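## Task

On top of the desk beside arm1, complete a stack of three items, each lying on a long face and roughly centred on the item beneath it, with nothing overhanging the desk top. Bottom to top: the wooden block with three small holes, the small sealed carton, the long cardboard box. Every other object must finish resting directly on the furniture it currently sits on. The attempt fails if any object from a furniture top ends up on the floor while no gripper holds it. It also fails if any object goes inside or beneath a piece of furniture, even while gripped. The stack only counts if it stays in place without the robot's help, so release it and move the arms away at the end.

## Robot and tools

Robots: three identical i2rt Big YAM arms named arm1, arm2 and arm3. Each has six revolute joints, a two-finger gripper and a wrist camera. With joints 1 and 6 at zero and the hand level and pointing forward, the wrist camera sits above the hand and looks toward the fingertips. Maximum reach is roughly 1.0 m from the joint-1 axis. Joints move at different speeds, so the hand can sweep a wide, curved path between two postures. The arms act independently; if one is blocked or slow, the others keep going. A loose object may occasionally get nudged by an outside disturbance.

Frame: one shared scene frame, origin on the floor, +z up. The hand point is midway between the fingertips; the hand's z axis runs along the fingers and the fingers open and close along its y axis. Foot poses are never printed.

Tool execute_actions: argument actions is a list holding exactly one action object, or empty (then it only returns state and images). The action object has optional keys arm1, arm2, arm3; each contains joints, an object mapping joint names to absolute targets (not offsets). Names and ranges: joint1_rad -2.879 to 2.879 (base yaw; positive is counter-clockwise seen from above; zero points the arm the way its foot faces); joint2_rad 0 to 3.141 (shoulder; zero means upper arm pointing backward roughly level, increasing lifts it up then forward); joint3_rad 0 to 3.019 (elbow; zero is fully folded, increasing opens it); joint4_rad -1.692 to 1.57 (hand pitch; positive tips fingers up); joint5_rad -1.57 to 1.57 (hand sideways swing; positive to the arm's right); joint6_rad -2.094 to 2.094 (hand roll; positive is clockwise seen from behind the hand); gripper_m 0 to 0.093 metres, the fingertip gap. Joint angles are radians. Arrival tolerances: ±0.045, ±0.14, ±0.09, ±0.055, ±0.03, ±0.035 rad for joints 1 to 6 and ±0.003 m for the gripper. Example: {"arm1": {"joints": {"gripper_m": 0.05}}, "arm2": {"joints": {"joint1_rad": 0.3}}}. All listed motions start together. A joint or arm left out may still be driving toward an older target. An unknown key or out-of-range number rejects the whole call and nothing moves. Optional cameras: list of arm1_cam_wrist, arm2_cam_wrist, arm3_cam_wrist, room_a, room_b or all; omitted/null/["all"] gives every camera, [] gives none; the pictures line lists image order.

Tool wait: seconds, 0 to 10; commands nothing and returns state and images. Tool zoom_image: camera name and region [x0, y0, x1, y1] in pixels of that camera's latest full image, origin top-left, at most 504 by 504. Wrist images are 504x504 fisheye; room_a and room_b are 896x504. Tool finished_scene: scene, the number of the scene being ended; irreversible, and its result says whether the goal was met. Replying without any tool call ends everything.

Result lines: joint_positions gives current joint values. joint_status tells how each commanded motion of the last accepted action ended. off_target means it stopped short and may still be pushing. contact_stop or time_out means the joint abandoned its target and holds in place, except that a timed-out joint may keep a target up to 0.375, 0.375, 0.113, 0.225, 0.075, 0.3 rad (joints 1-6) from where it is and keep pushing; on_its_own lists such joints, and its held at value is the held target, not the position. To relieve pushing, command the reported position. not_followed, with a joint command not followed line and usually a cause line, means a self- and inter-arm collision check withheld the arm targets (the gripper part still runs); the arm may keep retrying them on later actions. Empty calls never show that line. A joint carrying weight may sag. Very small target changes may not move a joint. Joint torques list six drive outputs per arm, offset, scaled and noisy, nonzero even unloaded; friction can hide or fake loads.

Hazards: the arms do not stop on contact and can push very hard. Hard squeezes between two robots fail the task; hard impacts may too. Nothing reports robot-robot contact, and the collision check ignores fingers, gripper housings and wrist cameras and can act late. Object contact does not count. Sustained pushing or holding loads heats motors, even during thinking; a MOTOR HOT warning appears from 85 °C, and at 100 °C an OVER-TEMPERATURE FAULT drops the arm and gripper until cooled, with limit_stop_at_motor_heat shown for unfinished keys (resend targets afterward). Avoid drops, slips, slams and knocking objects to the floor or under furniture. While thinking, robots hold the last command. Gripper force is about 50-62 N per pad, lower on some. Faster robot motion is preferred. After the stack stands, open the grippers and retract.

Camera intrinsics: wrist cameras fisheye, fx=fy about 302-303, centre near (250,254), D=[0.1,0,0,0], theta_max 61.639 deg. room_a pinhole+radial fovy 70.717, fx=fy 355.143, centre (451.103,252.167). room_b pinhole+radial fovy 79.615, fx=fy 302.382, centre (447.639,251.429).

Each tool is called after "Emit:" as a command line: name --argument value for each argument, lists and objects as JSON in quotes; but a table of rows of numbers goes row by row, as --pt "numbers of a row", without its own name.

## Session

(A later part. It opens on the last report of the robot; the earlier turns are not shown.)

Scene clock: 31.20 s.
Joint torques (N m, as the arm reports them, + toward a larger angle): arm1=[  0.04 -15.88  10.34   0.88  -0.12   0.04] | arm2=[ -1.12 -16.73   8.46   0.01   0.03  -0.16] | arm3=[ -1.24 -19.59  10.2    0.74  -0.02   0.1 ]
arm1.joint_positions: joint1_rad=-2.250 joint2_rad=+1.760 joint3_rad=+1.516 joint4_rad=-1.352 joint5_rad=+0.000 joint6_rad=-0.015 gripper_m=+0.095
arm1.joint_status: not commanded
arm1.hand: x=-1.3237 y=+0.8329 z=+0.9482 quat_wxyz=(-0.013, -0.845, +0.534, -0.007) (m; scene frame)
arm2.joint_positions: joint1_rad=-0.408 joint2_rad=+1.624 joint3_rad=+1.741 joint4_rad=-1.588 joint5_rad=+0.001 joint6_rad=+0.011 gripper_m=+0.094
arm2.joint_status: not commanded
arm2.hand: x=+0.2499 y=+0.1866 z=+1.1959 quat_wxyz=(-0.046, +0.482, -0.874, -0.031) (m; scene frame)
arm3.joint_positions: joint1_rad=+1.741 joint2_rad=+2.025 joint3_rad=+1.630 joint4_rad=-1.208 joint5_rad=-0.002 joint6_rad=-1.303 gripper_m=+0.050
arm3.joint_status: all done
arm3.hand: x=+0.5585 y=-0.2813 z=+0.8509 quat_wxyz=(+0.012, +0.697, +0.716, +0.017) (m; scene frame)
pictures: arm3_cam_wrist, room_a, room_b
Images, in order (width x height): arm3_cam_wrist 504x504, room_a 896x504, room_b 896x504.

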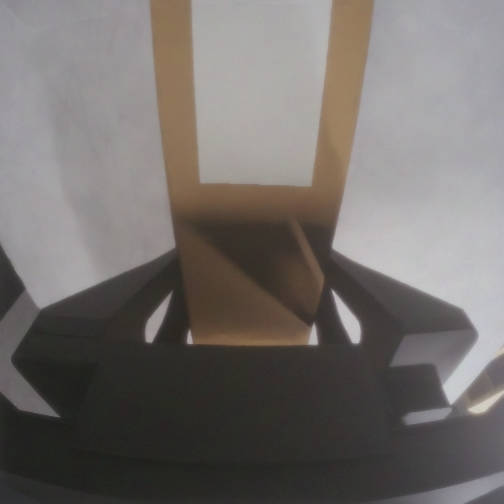

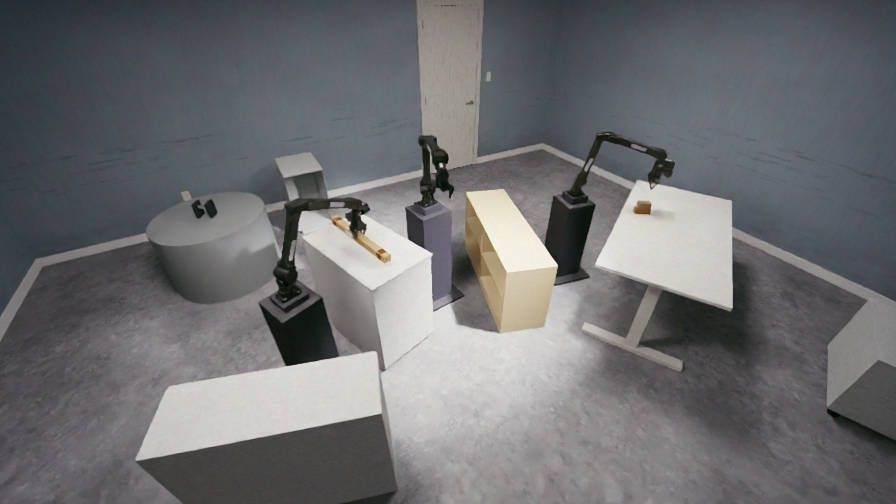

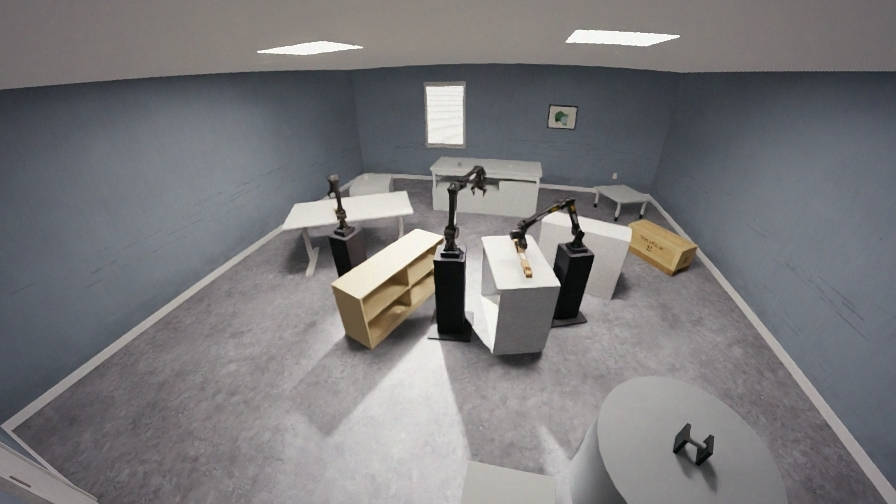

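Emit:
execute_actions --actions '[{"arm3":{"joints":{"joint2_rad":2.025,"joint3_rad":1.575,"joint4_rad":-1.15}}}]' --cameras '["room_a"]'

Emit:
zoom_image --camera "room_a" --region '[290, 170, 450, 290]'

Scene clock: 32.23 s.
Joint torques (N m, as the arm reports them, + toward a larger angle): arm1=[  0.04 -15.83  10.33   0.88  -0.12   0.04] | arm2=[ -1.19 -16.92   8.39   0.1    0.05  -0.15] | arm3=[ -1.24 -19.03   9.59   0.66  -0.03   0.09]
arm1.joint_positions: joint1_rad=-2.250 joint2_rad=+1.760 joint3_rad=+1.516 joint4_rad=-1.352 joint5_rad=+0.000 joint6_rad=-0.015 gripper_m=+0.095
arm1.joint_status: not commanded
arm1.hand: x=-1.3237 y=+0.8329 z=+0.9482 quat_wxyz=(-0.013, -0.845, +0.534, -0.007) (m; scene frame)
arm2.joint_positions: joint1_rad=-0.408 joint2_rad=+1.624 joint3_rad=+1.741 joint4_rad=-1.588 joint5_rad=+0.001 joint6_rad=+0.011 gripper_m=+0.094
arm2.joint_status: not commanded
arm2.hand: x=+0.2499 y=+0.1866 z=+1.1959 quat_wxyz=(-0.046, +0.482, -0.874, -0.031) (m; scene frame)
arm3.joint_positions: joint1_rad=+1.741 joint2_rad=+2.025 joint3_rad=+1.571 joint4_rad=-1.167 joint5_rad=-0.002 joint6_rad=-1.303 gripper_m=+0.050
arm3.joint_status: all done
arm3.hand: x=+0.5719 y=-0.2772 z=+0.8309 quat_wxyz=(+0.017, +0.697, +0.716, +0.025) (m; scene frame)
pictures: room_a
Images, in order (width x height): room_a 896x504.

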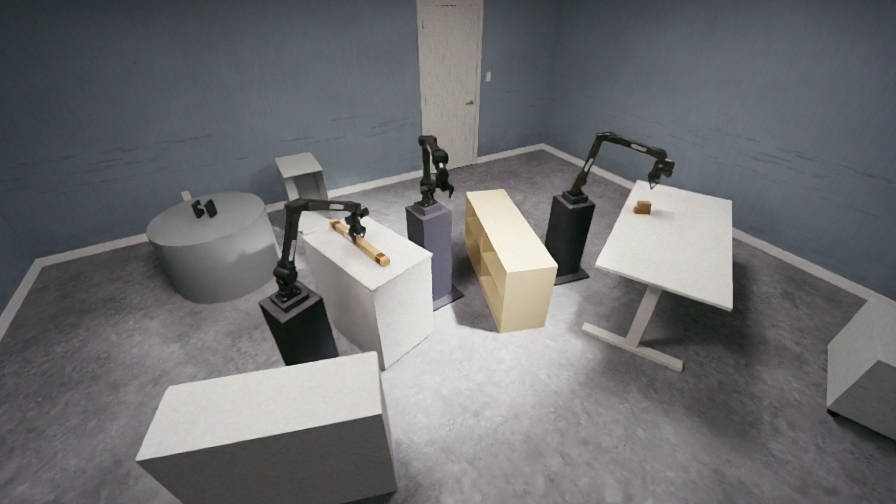

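Region (290, 170, 450, 290) of room_a's 896x504 image, scaled by 3.150, with more detail than that image has; it fills the top 378 rows of this view, and the rest is white.

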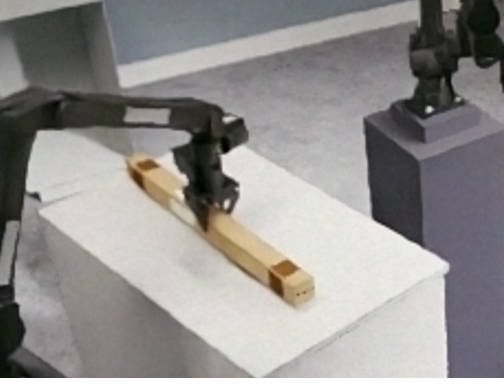

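Emit:
execute_actions --actions '[{"arm3":{"joints":{"joint2_rad":2.025,"joint3_rad":1.525,"joint4_rad":-1.055}}}]' --cameras '["room_a"]'

Emit:
zoom_image --camera "room_a" --region '[290, 170, 450, 290]'

Scene clock: 33.30 s.
Joint torques (N m, as the arm reports them, + toward a larger angle): arm1=[  0.06 -15.88  10.33   0.87  -0.12   0.05] | arm2=[ -1.14 -16.67   8.45   0.09   0.05  -0.14] | arm3=[ -0.92 -19.54   9.18   0.9   -0.1    0.04]
arm1.joint_positions: joint1_rad=-2.250 joint2_rad=+1.760 joint3_rad=+1.516 joint4_rad=-1.352 joint5_rad=+0.000 joint6_rad=-0.015 gripper_m=+0.095
arm1.joint_status: not commanded
arm1.hand: x=-1.3237 y=+0.8329 z=+0.9482 quat_wxyz=(-0.013, -0.845, +0.534, -0.007) (m; scene frame)
arm2.joint_positions: joint1_rad=-0.408 joint2_rad=+1.624 joint3_rad=+1.741 joint4_rad=-1.588 joint5_rad=+0.001 joint6_rad=+0.011 gripper_m=+0.094
arm2.joint_status: not commanded
arm2.hand: x=+0.2499 y=+0.1866 z=+1.1959 quat_wxyz=(-0.046, +0.482, -0.874, -0.031) (m; scene frame)
arm3.joint_positions: joint1_rad=+1.741 joint2_rad=+2.024 joint3_rad=+1.522 joint4_rad=-1.076 joint5_rad=+0.001 joint6_rad=-1.300 gripper_m=+0.050
arm3.joint_status: all done
arm3.hand: x=+0.5699 y=-0.2774 z=+0.8144 quat_wxyz=(+0.005, +0.698, +0.716, +0.006) (m; scene frame)
pictures: room_a
Images, in order (width x height): room_a 896x504.

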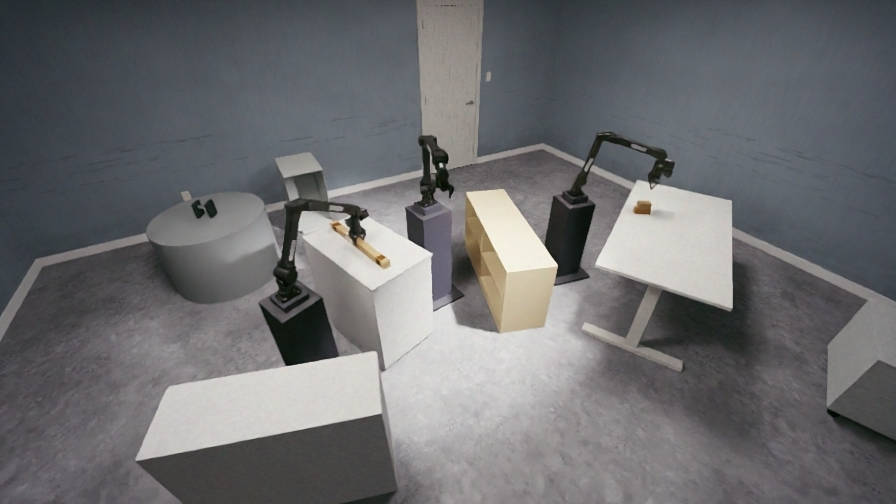

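Region (290, 170, 450, 290) of room_a's 896x504 image, scaled by 3.150, with more detail than that image has; it fills the top 378 rows of this view, and the rest is white.

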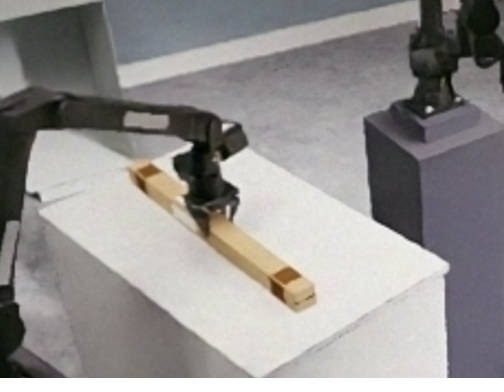

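Emit:
execute_actions --actions '[{"arm3":{"joints":{"joint2_rad":2.025,"joint3_rad":1.485,"joint4_rad":-1.015}}}]' --cameras '["room_a"]'

Emit:
zoom_image --camera "room_a" --region '[290, 170, 450, 290]'

Scene clock: 34.17 s.
Joint torques (N m, as the arm reports them, + toward a larger angle): arm1=[  0.03 -15.87  10.33   0.88  -0.12   0.05] | arm2=[ -1.35 -16.55   8.52   0.08   0.03  -0.13] | arm3=[ -1.25 -18.19   7.5    1.12  -0.15   0.05]
arm1.joint_positions: joint1_rad=-2.250 joint2_rad=+1.760 joint3_rad=+1.516 joint4_rad=-1.352 joint5_rad=+0.000 joint6_rad=-0.015 gripper_m=+0.095
arm1.joint_status: not commanded
arm1.hand: x=-1.3237 y=+0.8329 z=+0.9482 quat_wxyz=(-0.013, -0.845, +0.534, -0.007) (m; scene frame)
arm2.joint_positions: joint1_rad=-0.408 joint2_rad=+1.624 joint3_rad=+1.741 joint4_rad=-1.588 joint5_rad=+0.001 joint6_rad=+0.011 gripper_m=+0.094
arm2.joint_status: not commanded
arm2.hand: x=+0.2499 y=+0.1866 z=+1.1959 quat_wxyz=(-0.046, +0.482, -0.874, -0.031) (m; scene frame)
arm3.joint_positions: joint1_rad=+1.741 joint2_rad=+2.013 joint3_rad=+1.499 joint4_rad=-1.039 joint5_rad=+0.002 joint6_rad=-1.298 gripper_m=+0.050
arm3.joint_status: all done
arm3.hand: x=+0.5696 y=-0.2773 z=+0.8130 quat_wxyz=(-0.001, +0.699, +0.715, -0.004) (m; scene frame)
pictures: room_a
Images, in order (width x height): room_a 896x504.

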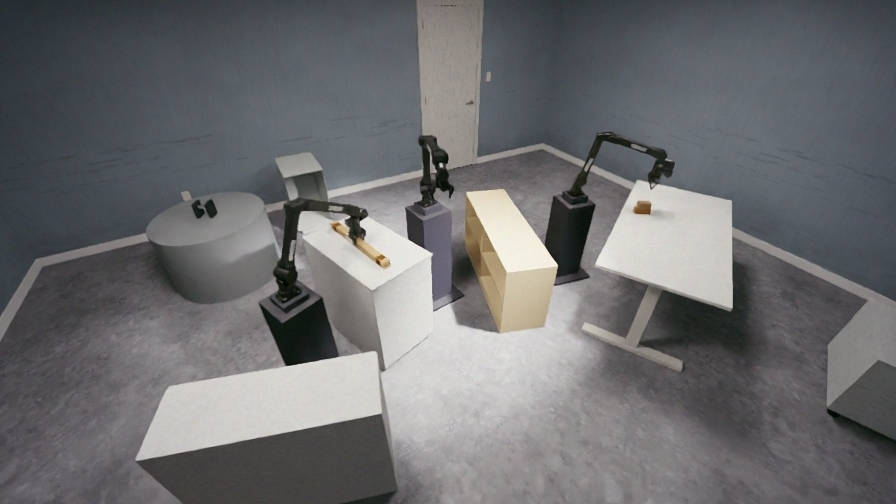

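Region (290, 170, 450, 290) of room_a's 896x504 image, scaled by 3.150, with more detail than that image has; it fills the top 378 rows of this view, and the rest is white.

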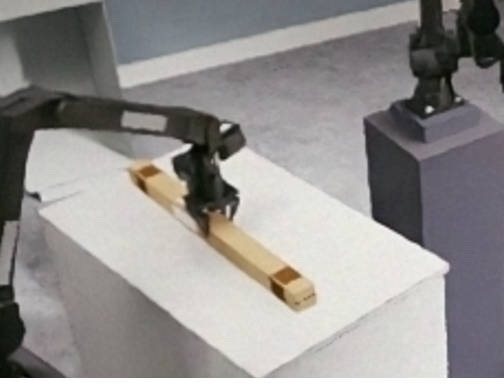

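Emit:
execute_actions --actions '[{"arm3":{"joints":{"gripper_m":0.093,"joint3_rad":1.505,"joint2_rad":2.013,"joint4_rad":-1.04}},"arm2":{"joints":{"joint6_rad":1.504,"gripper_m":0.093}},"arm1":{"joints":{"joint6_rad":-1.365}}}]' --cameras '["arm3_cam_wrist","arm1_cam_wrist"]'

Scene clock: 36.73 s.
Joint torques (N m, as the arm reports them, + toward a larger angle): arm1=[  0.06 -15.81  10.28   0.8   -0.22  -0.23] | arm2=[ -1.16 -16.85   8.48  -0.1    0.12   0.08] | arm3=[ -1.29 -19.04   9.48   0.11  -0.16   0.04]
arm1.joint_positions: joint1_rad=-2.250 joint2_rad=+1.760 joint3_rad=+1.516 joint4_rad=-1.352 joint5_rad=+0.000 joint6_rad=-1.347 gripper_m=+0.095
arm1.joint_status: all done
arm1.hand: x=-1.3237 y=+0.8329 z=+0.9482 quat_wxyz=(-0.014, -0.995, -0.102, +0.002) (m; scene frame)
arm2.joint_positions: joint1_rad=-0.408 joint2_rad=+1.624 joint3_rad=+1.741 joint4_rad=-1.588 joint5_rad=+0.001 joint6_rad=+1.490 gripper_m=+0.093
arm2.joint_status: all done
arm2.hand: x=+0.2499 y=+0.1866 z=+1.1959 quat_wxyz=(-0.013, -0.233, -0.971, -0.054) (m; scene frame)
arm3.joint_positions: joint1_rad=+1.741 joint2_rad=+2.012 joint3_rad=+1.499 joint4_rad=-1.039 joint5_rad=+0.003 joint6_rad=-1.298 gripper_m=+0.093
arm3.joint_status: all done
arm3.hand: x=+0.5695 y=-0.2773 z=+0.8134 quat_wxyz=(-0.002, +0.699, +0.715, -0.004) (m; scene frame)
pictures: arm1_cam_wrist, arm3_cam_wrist
Images, in order (width x height): arm1_cam_wrist 504x504, arm3_cam_wrist 504x504.

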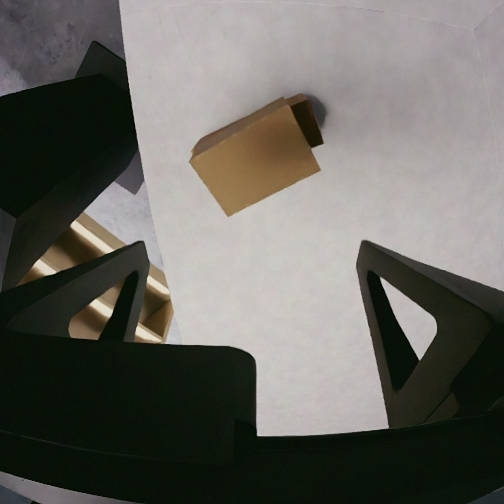

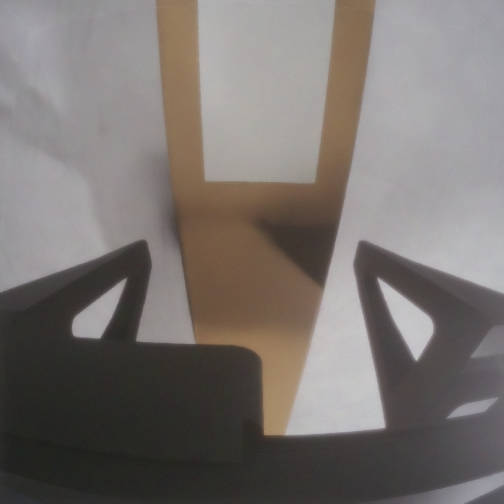

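Emit:
execute_actions --actions '[{"arm3":{"joints":{"joint2_rad":1.93,"joint3_rad":1.66,"joint4_rad":-1.26}},"arm2":{"joints":{"joint1_rad":-0.75,"joint2_rad":2.0,"joint3_rad":1.58,"joint4_rad":-1.13}}}]' --cameras '["room_a"]'

Emit:
execute_actions --actions '[{"arm3":{"joints":{"joint1_rad":2.85,"joint2_rad":1.7,"joint3_rad":1.66,"joint4_rad":-1.4}},"arm2":{"joints":{"joint1_rad":-1.467,"joint2_rad":2.05,"joint3_rad":1.575,"joint4_rad":-1.09,"joint6_rad":1.504}}}]' --cameras '["arm2_cam_wrist","room_a"]'

Scene clock: 40.60 s.
Joint torques (N m, as the arm reports them, + toward a larger angle): arm1=[  0.04 -15.8   10.27   0.8   -0.22  -0.23] | arm2=[ -1.49 -20.49   7.61   0.73   0.16   0.07] | arm3=[ -1.3  -16.34  11.88  -0.48  -0.16   0.05]
arm1.joint_positions: joint1_rad=-2.250 joint2_rad=+1.760 joint3_rad=+1.516 joint4_rad=-1.352 joint5_rad=+0.000 joint6_rad=-1.347 gripper_m=+0.095
arm1.joint_status: not commanded
arm1.hand: x=-1.3237 y=+0.8329 z=+0.9482 quat_wxyz=(-0.014, -0.995, -0.103, +0.002) (m; scene frame)
arm2.joint_positions: joint1_rad=-0.750 joint2_rad=+2.019 joint3_rad=+1.566 joint4_rad=-1.142 joint5_rad=+0.001 joint6_rad=+1.491 gripper_m=+0.093
arm2.joint_status: all done
arm2.hand: x=+0.4359 y=+0.1194 z=+0.9193 quat_wxyz=(+0.009, -0.396, -0.918, +0.005) (m; scene frame)
arm3.joint_positions: joint1_rad=+1.741 joint2_rad=+1.903 joint3_rad=+1.641 joint4_rad=-1.242 joint5_rad=+0.003 joint6_rad=-1.298 gripper_m=+0.093
arm3.joint_status: all done
arm3.hand: x=+0.5565 y=-0.2808 z=+0.9248 quat_wxyz=(-0.013, +0.699, +0.715, -0.025) (m; scene frame)
pictures: room_a
Images, in order (width x height): room_a 896x504.

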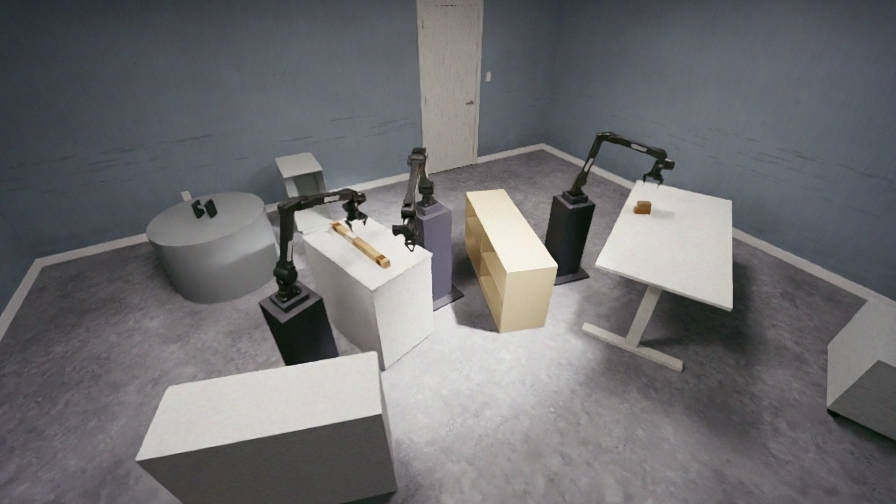

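Scene clock: 42.20 s.
Joint torques (N m, as the arm reports them, + toward a larger angle): arm1=[  0.05 -15.76  10.27   0.79  -0.23  -0.23] | arm2=[ -0.98 -16.94   7.34   0.54   0.06   0.07] | arm3=[ -0.74 -14.53  11.59  -0.3   -0.05   0.06]
arm1.joint_positions: joint1_rad=-2.250 joint2_rad=+1.760 joint3_rad=+1.516 joint4_rad=-1.352 joint5_rad=+0.000 joint6_rad=-1.347 gripper_m=+0.095
arm1.joint_status: not commanded
arm1.hand: x=-1.3237 y=+0.8329 z=+0.9482 quat_wxyz=(-0.014, -0.995, -0.103, +0.002) (m; scene frame)
arm2.joint_positions: joint1_rad=-1.466 joint2_rad=+2.025 joint3_rad=+1.566 joint4_rad=-1.096 joint5_rad=+0.002 joint6_rad=+1.492 gripper_m=+0.093
arm2.joint_status: all done
arm2.hand: x=+0.5749 y=-0.2705 z=+0.9099 quat_wxyz=(-0.001, -0.693, -0.721, -0.009) (m; scene frame)
arm3.joint_positions: joint1_rad=+2.856 joint2_rad=+1.684 joint3_rad=+1.650 joint4_rad=-1.381 joint5_rad=-0.001 joint6_rad=-1.298 gripper_m=+0.093
arm3.joint_status: all done
arm3.hand: x=+1.0359 y=-0.6536 z=+1.0509 quat_wxyz=(+0.010, +0.215, +0.974, -0.077) (m; scene frame)
pictures: arm2_cam_wrist, room_a
Images, in order (width x height): arm2_cam_wrist 504x504, room_a 896x504.

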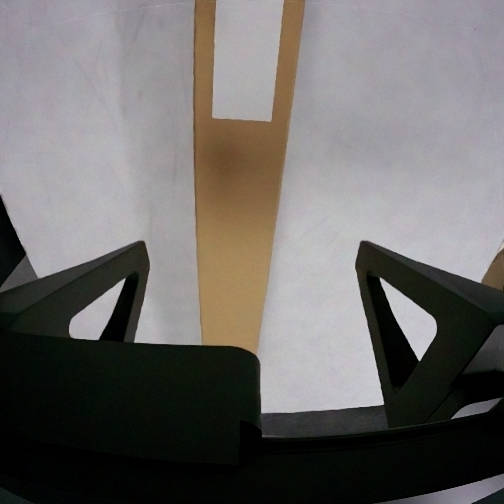

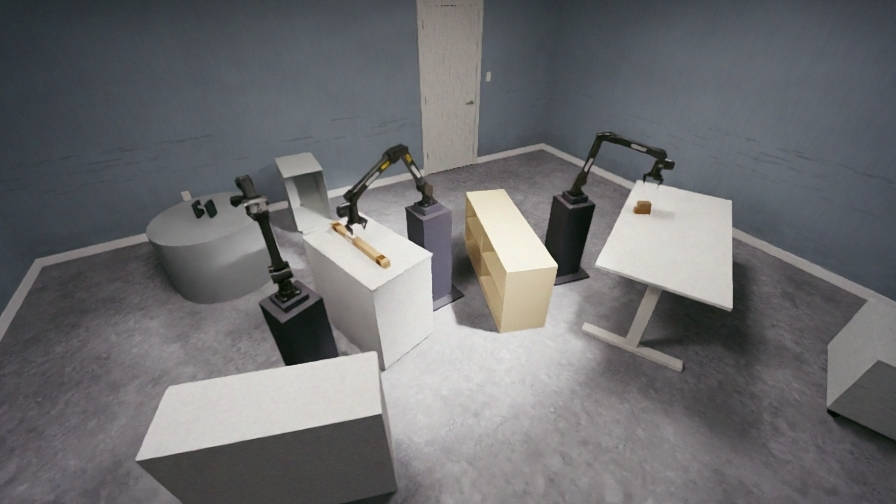

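Emit:
execute_actions --actions '[{"arm2":{"joints":{"joint2_rad":2.185,"joint3_rad":1.545,"joint4_rad":-0.93}}}]' --cameras '["arm2_cam_wrist"]'

Scene clock: 44.17 s.
Joint torques (N m, as the arm reports them, + toward a larger angle): arm1=[  0.02 -15.76  10.28   0.8   -0.23  -0.23] | arm2=[ -1.54 -19.86   5.88   0.68   0.05   0.07] | arm3=[ -1.1  -14.63  11.52  -0.31  -0.05   0.07]
arm1.joint_positions: joint1_rad=-2.250 joint2_rad=+1.760 joint3_rad=+1.516 joint4_rad=-1.352 joint5_rad=+0.000 joint6_rad=-1.347 gripper_m=+0.095
arm1.joint_status: not commanded
arm1.hand: x=-1.3237 y=+0.8329 z=+0.9482 quat_wxyz=(-0.014, -0.995, -0.103, +0.002) (m; scene frame)
arm2.joint_positions: joint1_rad=-1.466 joint2_rad=+2.186 joint3_rad=+1.545 joint4_rad=-0.941 joint5_rad=+0.002 joint6_rad=+1.492 gripper_m=+0.093
arm2.joint_status: all done
arm2.hand: x=+0.5787 y=-0.2692 z=+0.8102 quat_wxyz=(+0.009, -0.693, -0.721, +0.000) (m; scene frame)
arm3.joint_positions: joint1_rad=+2.856 joint2_rad=+1.684 joint3_rad=+1.650 joint4_rad=-1.381 joint5_rad=-0.001 joint6_rad=-1.298 gripper_m=+0.093
arm3.joint_status: not commanded
arm3.hand: x=+1.0359 y=-0.6536 z=+1.0509 quat_wxyz=(+0.010, +0.215, +0.974, -0.077) (m; scene frame)
pictures: arm2_cam_wrist
Images, in order (width x height): arm2_cam_wrist 504x504.

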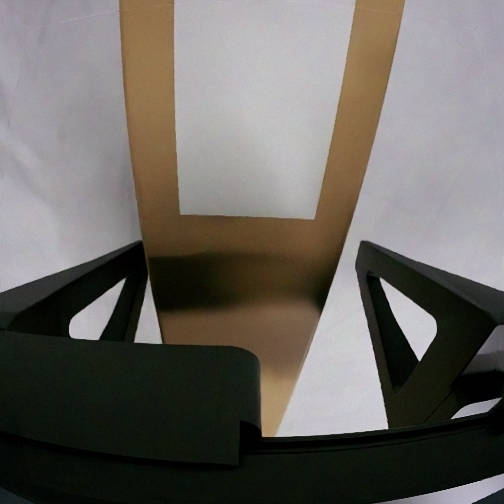

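Emit:
execute_actions --actions '[{"arm2":{"joints":{"gripper_m":0.03}},"arm1":{"joints":{"joint1_rad":-0.6}}}]' --cameras '["arm2_cam_wrist","room_a"]'

Scene clock: 46.30 s.
Joint torques (N m, as the arm reports them, + toward a larger angle): arm1=[ -0.57 -15.68  10.35   0.46  -0.2   -0.23] | arm2=[ -1.82 -20.29   5.87   0.62   0.12   0.05] | arm3=[ -1.09 -14.63  11.52  -0.28  -0.05   0.06]
arm1.joint_positions: joint1_rad=-0.593 joint2_rad=+1.760 joint3_rad=+1.516 joint4_rad=-1.343 joint5_rad=+0.000 joint6_rad=-1.348 gripper_m=+0.095
arm1.joint_status: all done
arm1.hand: x=-1.5643 y=+0.0969 z=+0.9554 quat_wxyz=(-0.001, -0.597, -0.803, -0.002) (m; scene frame)
arm2.joint_positions: joint1_rad=-1.466 joint2_rad=+2.186 joint3_rad=+1.545 joint4_rad=-0.939 joint5_rad=+0.001 joint6_rad=+1.495 gripper_m=+0.049
arm2.joint_status: gripper_m off_target (ended at +0.049, target +0.030)
arm2.hand: x=+0.5791 y=-0.2690 z=+0.8102 quat_wxyz=(+0.009, -0.694, -0.720, -0.001) (m; scene frame)
arm3.joint_positions: joint1_rad=+2.856 joint2_rad=+1.684 joint3_rad=+1.650 joint4_rad=-1.381 joint5_rad=-0.001 joint6_rad=-1.298 gripper_m=+0.093
arm3.joint_status: not commanded
arm3.hand: x=+1.0359 y=-0.6536 z=+1.0509 quat_wxyz=(+0.010, +0.215, +0.974, -0.077) (m; scene frame)
pictures: arm2_cam_wrist, room_a
Images, in order (width x height): arm2_cam_wrist 504x504, room_a 896x504.

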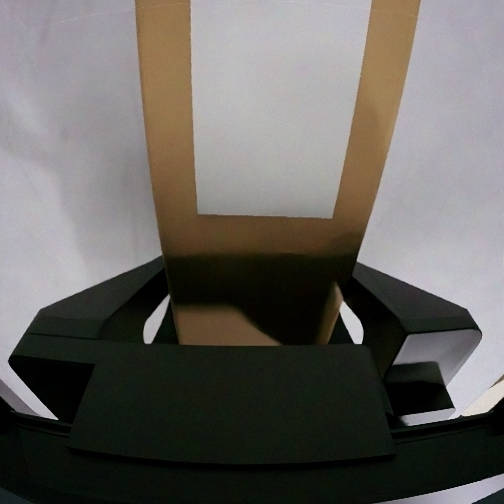

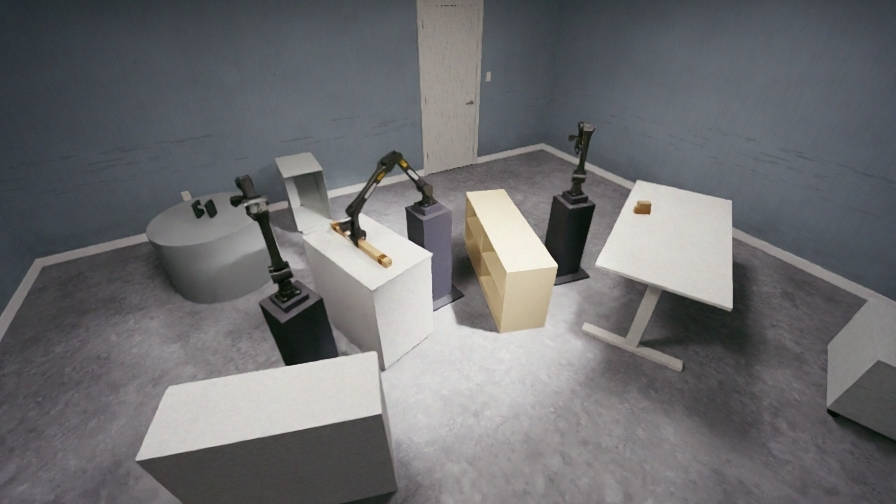

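Emit:
execute_actions --actions '[{"arm2":{"joints":{"joint1_rad":1.173,"joint2_rad":2.15,"joint3_rad":1.72,"joint4_rad":-1.12,"joint6_rad":1.62,"gripper_m":0.03}},"arm1":{"joints":{"joint1_rad":0.3,"joint2_rad":2.16,"joint3_rad":1.66,"joint4_rad":-1.05,"joint6_rad":-1.457}},"arm3":{"joints":{"joint1_rad":2.0}}}]' --cameras '["arm2_cam_wrist","room_a","room_b"]'

Scene clock: 50.70 s.
Joint torques (N m, as the arm reports them, + toward a larger angle): arm1=[ -0.55 -21.16   9.67   0.62  -0.12  -0.23] | arm2=[ -2.63 -22.4    8.32  -0.4    0.23   0.07] | arm3=[ -0.1  -14.72  11.52  -0.3   -0.11   0.06]
arm1.joint_positions: joint1_rad=+0.297 joint2_rad=+2.171 joint3_rad=+1.643 joint4_rad=-1.052 joint5_rad=-0.002 joint6_rad=-1.440 gripper_m=+0.095
arm1.joint_status: all done
arm1.hand: x=-1.2105 y=-0.2562 z=+0.7684 quat_wxyz=(+0.005, -0.148, -0.989, -0.001) (m; scene frame)
arm2.joint_positions: joint1_rad=+1.178 joint2_rad=+2.169 joint3_rad=+1.695 joint4_rad=-1.108 joint5_rad=-0.001 joint6_rad=+1.607 gripper_m=+0.050
arm2.joint_status: gripper_m off_target (ended at +0.050, target +0.030); the others done
arm2.hand: x=-0.5598 y=+0.0754 z=+0.8757 quat_wxyz=(-0.005, +0.479, -0.878, -0.001) (m; scene frame)
arm3.joint_positions: joint1_rad=+1.992 joint2_rad=+1.684 joint3_rad=+1.650 joint4_rad=-1.381 joint5_rad=+0.001 joint6_rad=-1.298 gripper_m=+0.093
arm3.joint_status: all done
arm3.hand: x=+0.6525 y=-0.3948 z=+1.0470 quat_wxyz=(-0.025, +0.603, +0.795, -0.069) (m; scene frame)
pictures: arm2_cam_wrist, room_a, room_b
Images, in order (width x height): arm2_cam_wrist 504x504, room_a 896x504, room_b 896x504.

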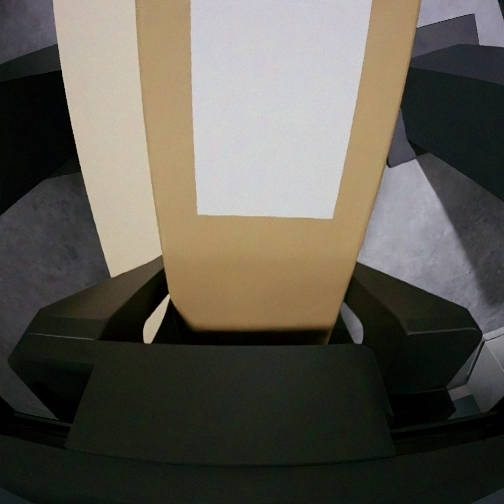

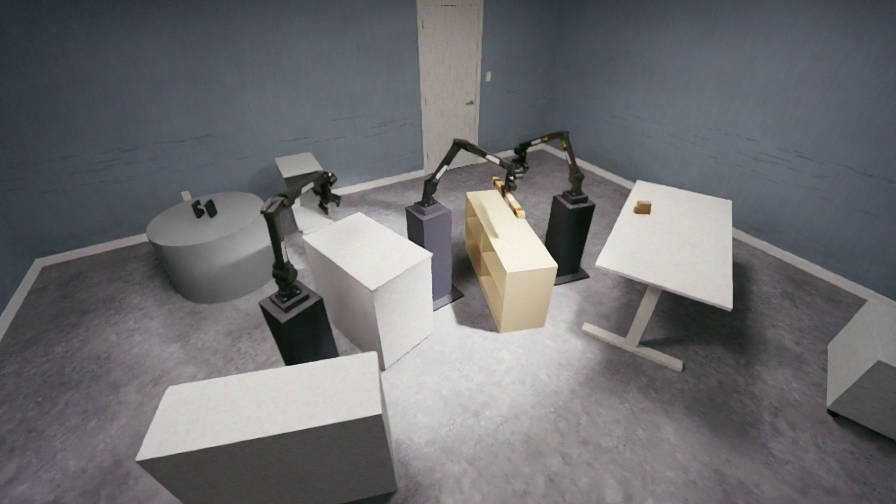

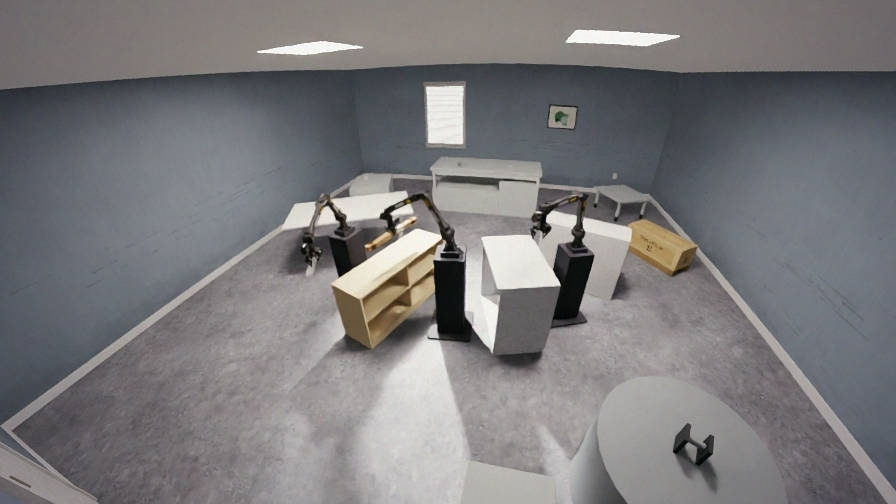

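Emit:
execute_actions --actions '[{"arm2":{"joints":{"joint2_rad":2.48,"joint3_rad":1.69,"joint4_rad":-0.785}}}]' --cameras '["arm2_cam_wrist","room_a","room_b"]'

Emit:
zoom_image --camera "room_b" --region '[300, 180, 480, 300]'

Scene clock: 52.83 s.
Joint torques (N m, as the arm reports them, + toward a larger angle): arm1=[ -0.33 -20.83   9.67   0.61  -0.12  -0.22] | arm2=[ -2.64 -23.41   5.93   0.62   0.23   0.08] | arm3=[ -0.13 -14.71  11.49  -0.31  -0.11   0.07]
arm1.joint_positions: joint1_rad=+0.297 joint2_rad=+2.171 joint3_rad=+1.643 joint4_rad=-1.052 joint5_rad=-0.002 joint6_rad=-1.440 gripper_m=+0.095
arm1.joint_status: not commanded
arm1.hand: x=-1.2105 y=-0.2562 z=+0.7684 quat_wxyz=(+0.005, -0.148, -0.989, -0.001) (m; scene frame)
arm2.joint_positions: joint1_rad=+1.178 joint2_rad=+2.506 joint3_rad=+1.674 joint4_rad=-0.796 joint5_rad=-0.001 joint6_rad=+1.607 gripper_m=+0.050
arm2.joint_status: all done
arm2.hand: x=-0.5447 y=+0.0692 z=+0.6635 quat_wxyz=(-0.017, +0.478, -0.878, +0.018) (m; scene frame)
arm3.joint_positions: joint1_rad=+1.992 joint2_rad=+1.684 joint3_rad=+1.650 joint4_rad=-1.381 joint5_rad=+0.001 joint6_rad=-1.298 gripper_m=+0.093
arm3.joint_status: not commanded
arm3.hand: x=+0.6525 y=-0.3948 z=+1.0470 quat_wxyz=(-0.025, +0.603, +0.795, -0.069) (m; scene frame)
pictures: arm2_cam_wrist, room_a, room_b
Images, in order (width x height): arm2_cam_wrist 504x504, room_a 896x504, room_b 896x504.

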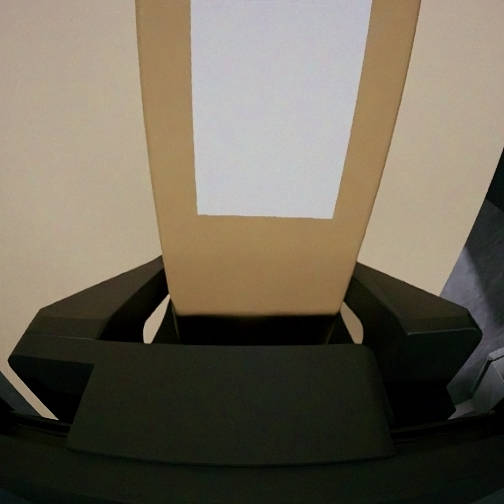

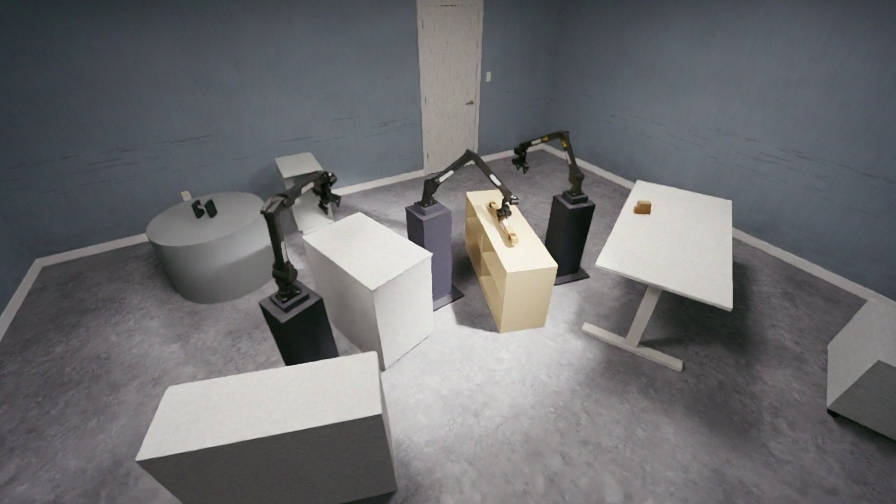

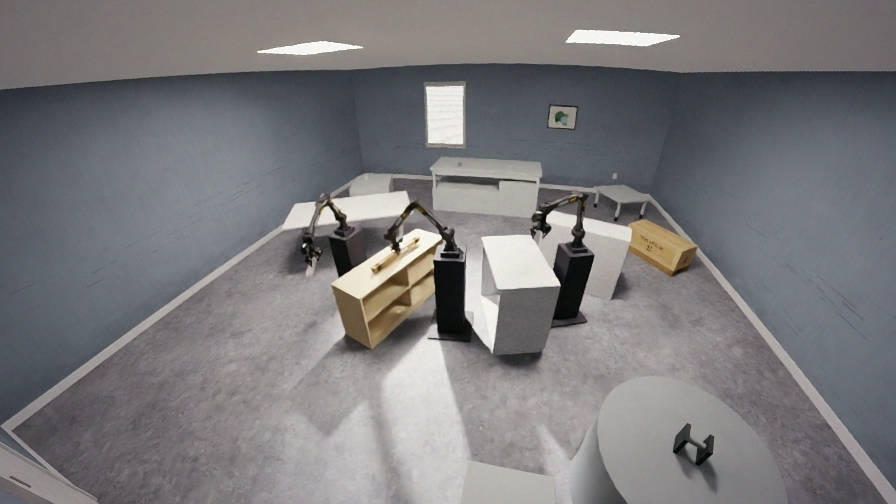

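Region (300, 180, 480, 300) of room_b's 896x504 image, scaled by 2.800, with more detail than that image has.

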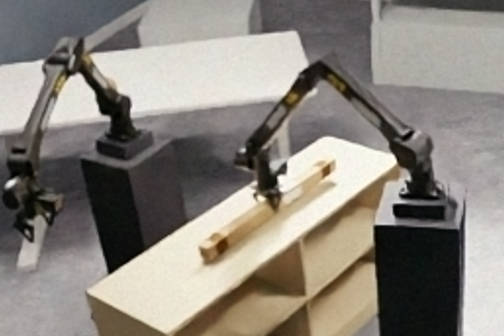

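Emit:
execute_actions --actions '[{"arm2":{"joints":{"joint2_rad":2.5,"joint3_rad":1.63,"joint4_rad":-0.70}}}]' --cameras '["room_b"]'

Emit:
zoom_image --camera "room_b" --region '[300, 180, 480, 300]'

Scene clock: 54.10 s.
Joint torques (N m, as the arm reports them, + toward a larger angle): arm1=[ -0.34 -20.81   9.69   0.62  -0.12  -0.22] | arm2=[ -2.36 -21.58   4.34   0.72   0.24   0.06] | arm3=[ -0.1  -14.72  11.52  -0.31  -0.11   0.07]
arm1.joint_positions: joint1_rad=+0.297 joint2_rad=+2.171 joint3_rad=+1.643 joint4_rad=-1.052 joint5_rad=-0.002 joint6_rad=-1.440 gripper_m=+0.095
arm1.joint_status: not commanded
arm1.hand: x=-1.2105 y=-0.2562 z=+0.7684 quat_wxyz=(+0.005, -0.148, -0.989, -0.001) (m; scene frame)
arm2.joint_positions: joint1_rad=+1.178 joint2_rad=+2.506 joint3_rad=+1.637 joint4_rad=-0.712 joint5_rad=-0.001 joint6_rad=+1.607 gripper_m=+0.050
arm2.joint_status: all done
arm2.hand: x=-0.5456 y=+0.0699 z=+0.6539 quat_wxyz=(-0.005, +0.478, -0.878, -0.002) (m; scene frame)
arm3.joint_positions: joint1_rad=+1.992 joint2_rad=+1.684 joint3_rad=+1.650 joint4_rad=-1.381 joint5_rad=+0.001 joint6_rad=-1.298 gripper_m=+0.093
arm3.joint_status: not commanded
arm3.hand: x=+0.6525 y=-0.3948 z=+1.0470 quat_wxyz=(-0.025, +0.603, +0.795, -0.069) (m; scene frame)
pictures: room_b
Images, in order (width x height): room_b 896x504.

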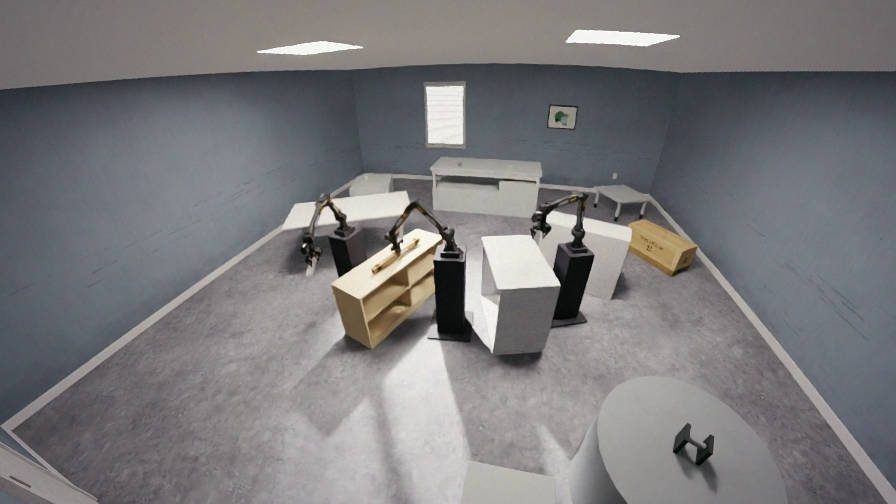

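Region (300, 180, 480, 300) of room_b's 896x504 image, scaled by 2.800, with more detail than that image has.

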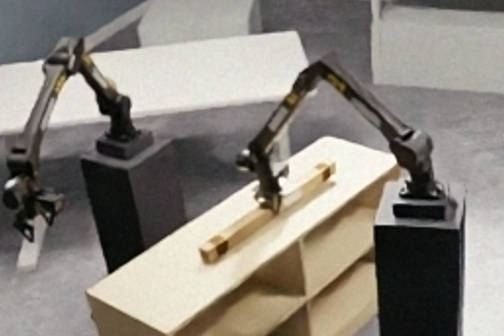

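Emit:
execute_actions --actions '[{"arm2":{"joints":{"gripper_m":0.093}}}]' --cameras '["arm2_cam_wrist"]'

Scene clock: 55.03 s.
Joint torques (N m, as the arm reports them, + toward a larger angle): arm1=[ -0.38 -20.84   9.68   0.6   -0.12  -0.23] | arm2=[ -2.33 -21.8    4.23   0.72   0.25   0.05] | arm3=[ -0.08 -14.74  11.5   -0.3   -0.11   0.06]
arm1.joint_positions: joint1_rad=+0.297 joint2_rad=+2.171 joint3_rad=+1.643 joint4_rad=-1.052 joint5_rad=-0.002 joint6_rad=-1.440 gripper_m=+0.095
arm1.joint_status: not commanded
arm1.hand: x=-1.2105 y=-0.2562 z=+0.7684 quat_wxyz=(+0.005, -0.148, -0.989, -0.001) (m; scene frame)
arm2.joint_positions: joint1_rad=+1.178 joint2_rad=+2.506 joint3_rad=+1.637 joint4_rad=-0.712 joint5_rad=-0.001 joint6_rad=+1.608 gripper_m=+0.093
arm2.joint_status: all done
arm2.hand: x=-0.5456 y=+0.0699 z=+0.6539 quat_wxyz=(-0.005, +0.478, -0.878, -0.002) (m; scene frame)
arm3.joint_positions: joint1_rad=+1.992 joint2_rad=+1.684 joint3_rad=+1.650 joint4_rad=-1.381 joint5_rad=+0.001 joint6_rad=-1.298 gripper_m=+0.093
arm3.joint_status: not commanded
arm3.hand: x=+0.6525 y=-0.3948 z=+1.0470 quat_wxyz=(-0.025, +0.603, +0.795, -0.069) (m; scene frame)
pictures: arm2_cam_wrist
Images, in order (width x height): arm2_cam_wrist 504x504.

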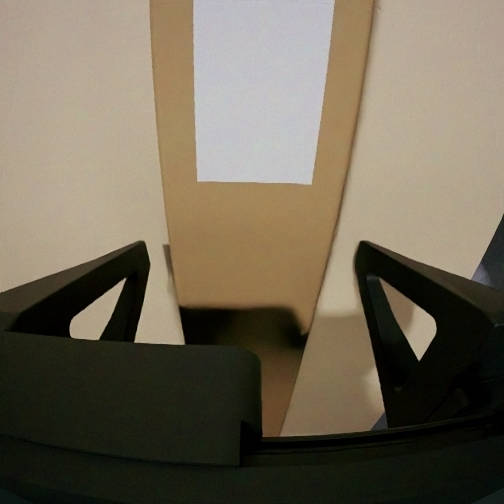

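Emit:
execute_actions --actions '[{"arm2":{"joints":{"joint1_rad":0.0,"joint2_rad":2.15,"joint3_rad":1.65,"joint4_rad":-1.07}},"arm1":{"joints":{"joint1_rad":1.55,"joint2_rad":2.165,"joint3_rad":1.65,"joint4_rad":-1.045,"joint6_rad":-1.457}},"arm3":{"joints":{"joint1_rad":2.6}}}]' --cameras '["arm1_cam_wrist","room_a","room_b"]'

Scene clock: 58.07 s.
Joint torques (N m, as the arm reports them, + toward a larger angle): arm1=[ -1.09 -20.46   8.7    0.4   -0.13  -0.22] | arm2=[ -0.86 -18.74   5.98  -0.17   0.07   0.06] | arm3=[ -1.08 -14.61  11.53  -0.29  -0.03   0.07]
arm1.joint_positions: joint1_rad=+1.557 joint2_rad=+2.171 joint3_rad=+1.643 joint4_rad=-1.042 joint5_rad=-0.001 joint6_rad=-1.440 gripper_m=+0.095
arm1.joint_status: all done
arm1.hand: x=-0.5561 y=+0.0692 z=+0.7586 quat_wxyz=(+0.006, +0.463, -0.886, +0.000) (m; scene frame)
arm2.joint_positions: joint1_rad=-0.006 joint2_rad=+2.129 joint3_rad=+1.662 joint4_rad=-1.059 joint5_rad=+0.002 joint6_rad=+1.608 gripper_m=+0.093
arm2.joint_status: all done
arm2.hand: x=+0.0753 y=+0.3788 z=+0.8922 quat_wxyz=(-0.001, -0.093, -0.995, -0.029) (m; scene frame)
arm3.joint_positions: joint1_rad=+2.608 joint2_rad=+1.684 joint3_rad=+1.650 joint4_rad=-1.381 joint5_rad=-0.002 joint6_rad=-1.298 gripper_m=+0.093
arm3.joint_status: all done
arm3.hand: x=+0.9048 y=-0.6151 z=+1.0496 quat_wxyz=(+0.000, +0.334, +0.940, -0.076) (m; scene frame)
pictures: arm1_cam_wrist, room_a, room_b
Images, in order (width x height): arm1_cam_wrist 504x504, room_a 896x504, room_b 896x504.

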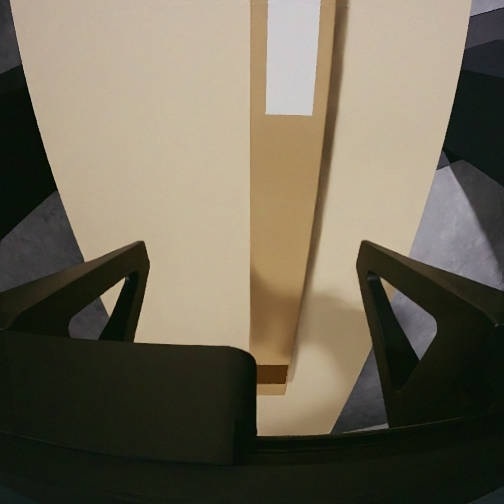

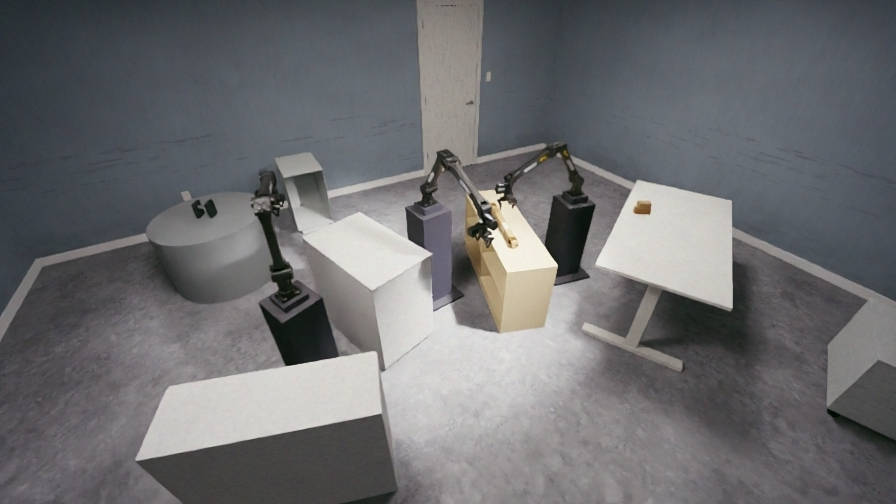

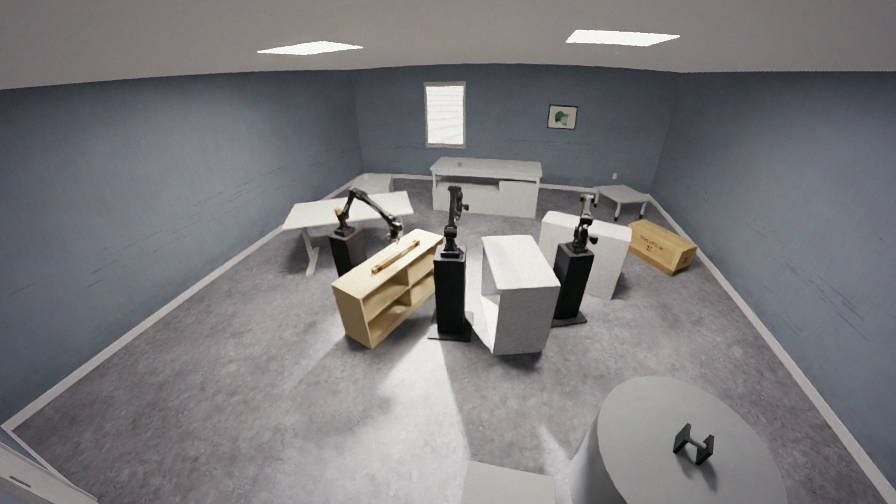

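Emit:
execute_actions --actions '[{"arm1":{"joints":{"joint2_rad":2.385,"joint3_rad":1.73,"joint4_rad":-0.90,"joint6_rad":-1.475}}}]' --cameras '["arm1_cam_wrist"]'

Scene clock: 60.47 s.
Joint torques (N m, as the arm reports them, + toward a larger angle): arm1=[ -1.06 -23.08   9.27   0.77  -0.13  -0.23] | arm2=[ -1.11 -18.39   6.02  -0.19   0.07   0.06] | arm3=[ -1.16 -14.65  11.51  -0.29  -0.03   0.07]
arm1.joint_positions: joint1_rad=+1.557 joint2_rad=+2.403 joint3_rad=+1.707 joint4_rad=-0.907 joint5_rad=-0.001 joint6_rad=-1.457 gripper_m=+0.095
arm1.joint_status: all done
arm1.hand: x=-0.5479 y=+0.0634 z=+0.6366 quat_wxyz=(+0.015, +0.471, -0.882, -0.014) (m; scene frame)
arm2.joint_positions: joint1_rad=-0.006 joint2_rad=+2.129 joint3_rad=+1.662 joint4_rad=-1.059 joint5_rad=+0.002 joint6_rad=+1.608 gripper_m=+0.093
arm2.joint_status: not commanded
arm2.hand: x=+0.0753 y=+0.3788 z=+0.8922 quat_wxyz=(-0.001, -0.093, -0.995, -0.029) (m; scene frame)
arm3.joint_positions: joint1_rad=+2.608 joint2_rad=+1.684 joint3_rad=+1.650 joint4_rad=-1.381 joint5_rad=-0.002 joint6_rad=-1.298 gripper_m=+0.093
arm3.joint_status: not commanded
arm3.hand: x=+0.9048 y=-0.6151 z=+1.0496 quat_wxyz=(+0.000, +0.334, +0.940, -0.076) (m; scene frame)
pictures: arm1_cam_wrist
Images, in order (width x height): arm1_cam_wrist 504x504.

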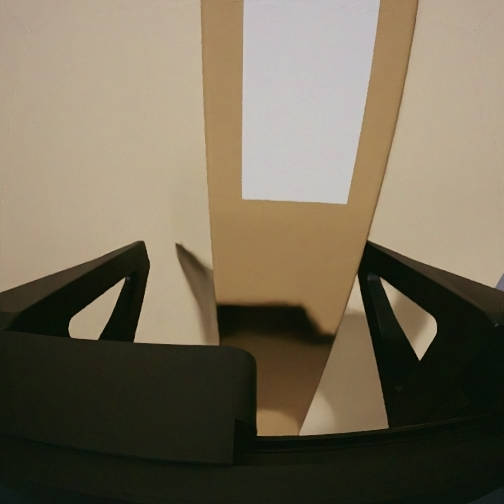

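Emit:
execute_actions --actions '[{"arm1":{"joints":{"gripper_m":0.03,"joint4_rad":-0.87,"joint2_rad":2.40,"joint3_rad":1.73}}}]' --cameras '["arm1_cam_wrist"]'

Scene clock: 61.47 s.
Joint torques (N m, as the arm reports them, + toward a larger angle): arm1=[ -1.05 -21.6    9.28   0.96  -0.13  -0.22] | arm2=[ -1.29 -18.67   6.    -0.21   0.09   0.05] | arm3=[ -1.17 -14.65  11.51  -0.29  -0.03   0.06]
arm1.joint_positions: joint1_rad=+1.557 joint2_rad=+2.403 joint3_rad=+1.707 joint4_rad=-0.879 joint5_rad=-0.001 joint6_rad=-1.459 gripper_m=+0.050
arm1.joint_status: gripper_m off_target (ended at +0.050, target +0.030); the others done
arm1.hand: x=-0.5419 y=+0.0603 z=+0.6364 quat_wxyz=(+0.008, +0.471, -0.882, -0.002) (m; scene frame)
arm2.joint_positions: joint1_rad=-0.006 joint2_rad=+2.129 joint3_rad=+1.662 joint4_rad=-1.059 joint5_rad=+0.002 joint6_rad=+1.608 gripper_m=+0.093
arm2.joint_status: not commanded
arm2.hand: x=+0.0753 y=+0.3788 z=+0.8922 quat_wxyz=(-0.001, -0.093, -0.995, -0.029) (m; scene frame)
arm3.joint_positions: joint1_rad=+2.608 joint2_rad=+1.684 joint3_rad=+1.650 joint4_rad=-1.381 joint5_rad=-0.002 joint6_rad=-1.298 gripper_m=+0.093
arm3.joint_status: not commanded
arm3.hand: x=+0.9048 y=-0.6151 z=+1.0496 quat_wxyz=(+0.000, +0.334, +0.940, -0.076) (m; scene frame)
pictures: arm1_cam_wrist
Images, in order (width x height): arm1_cam_wrist 504x504.

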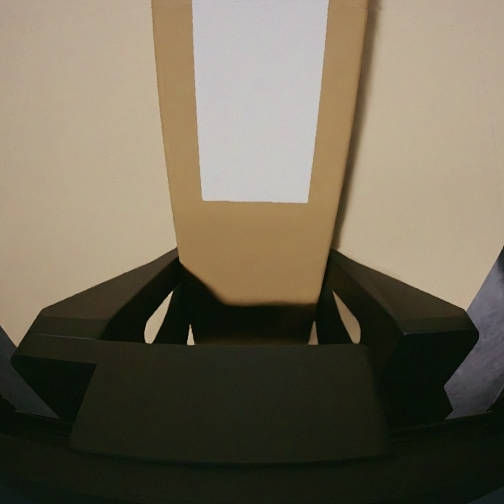

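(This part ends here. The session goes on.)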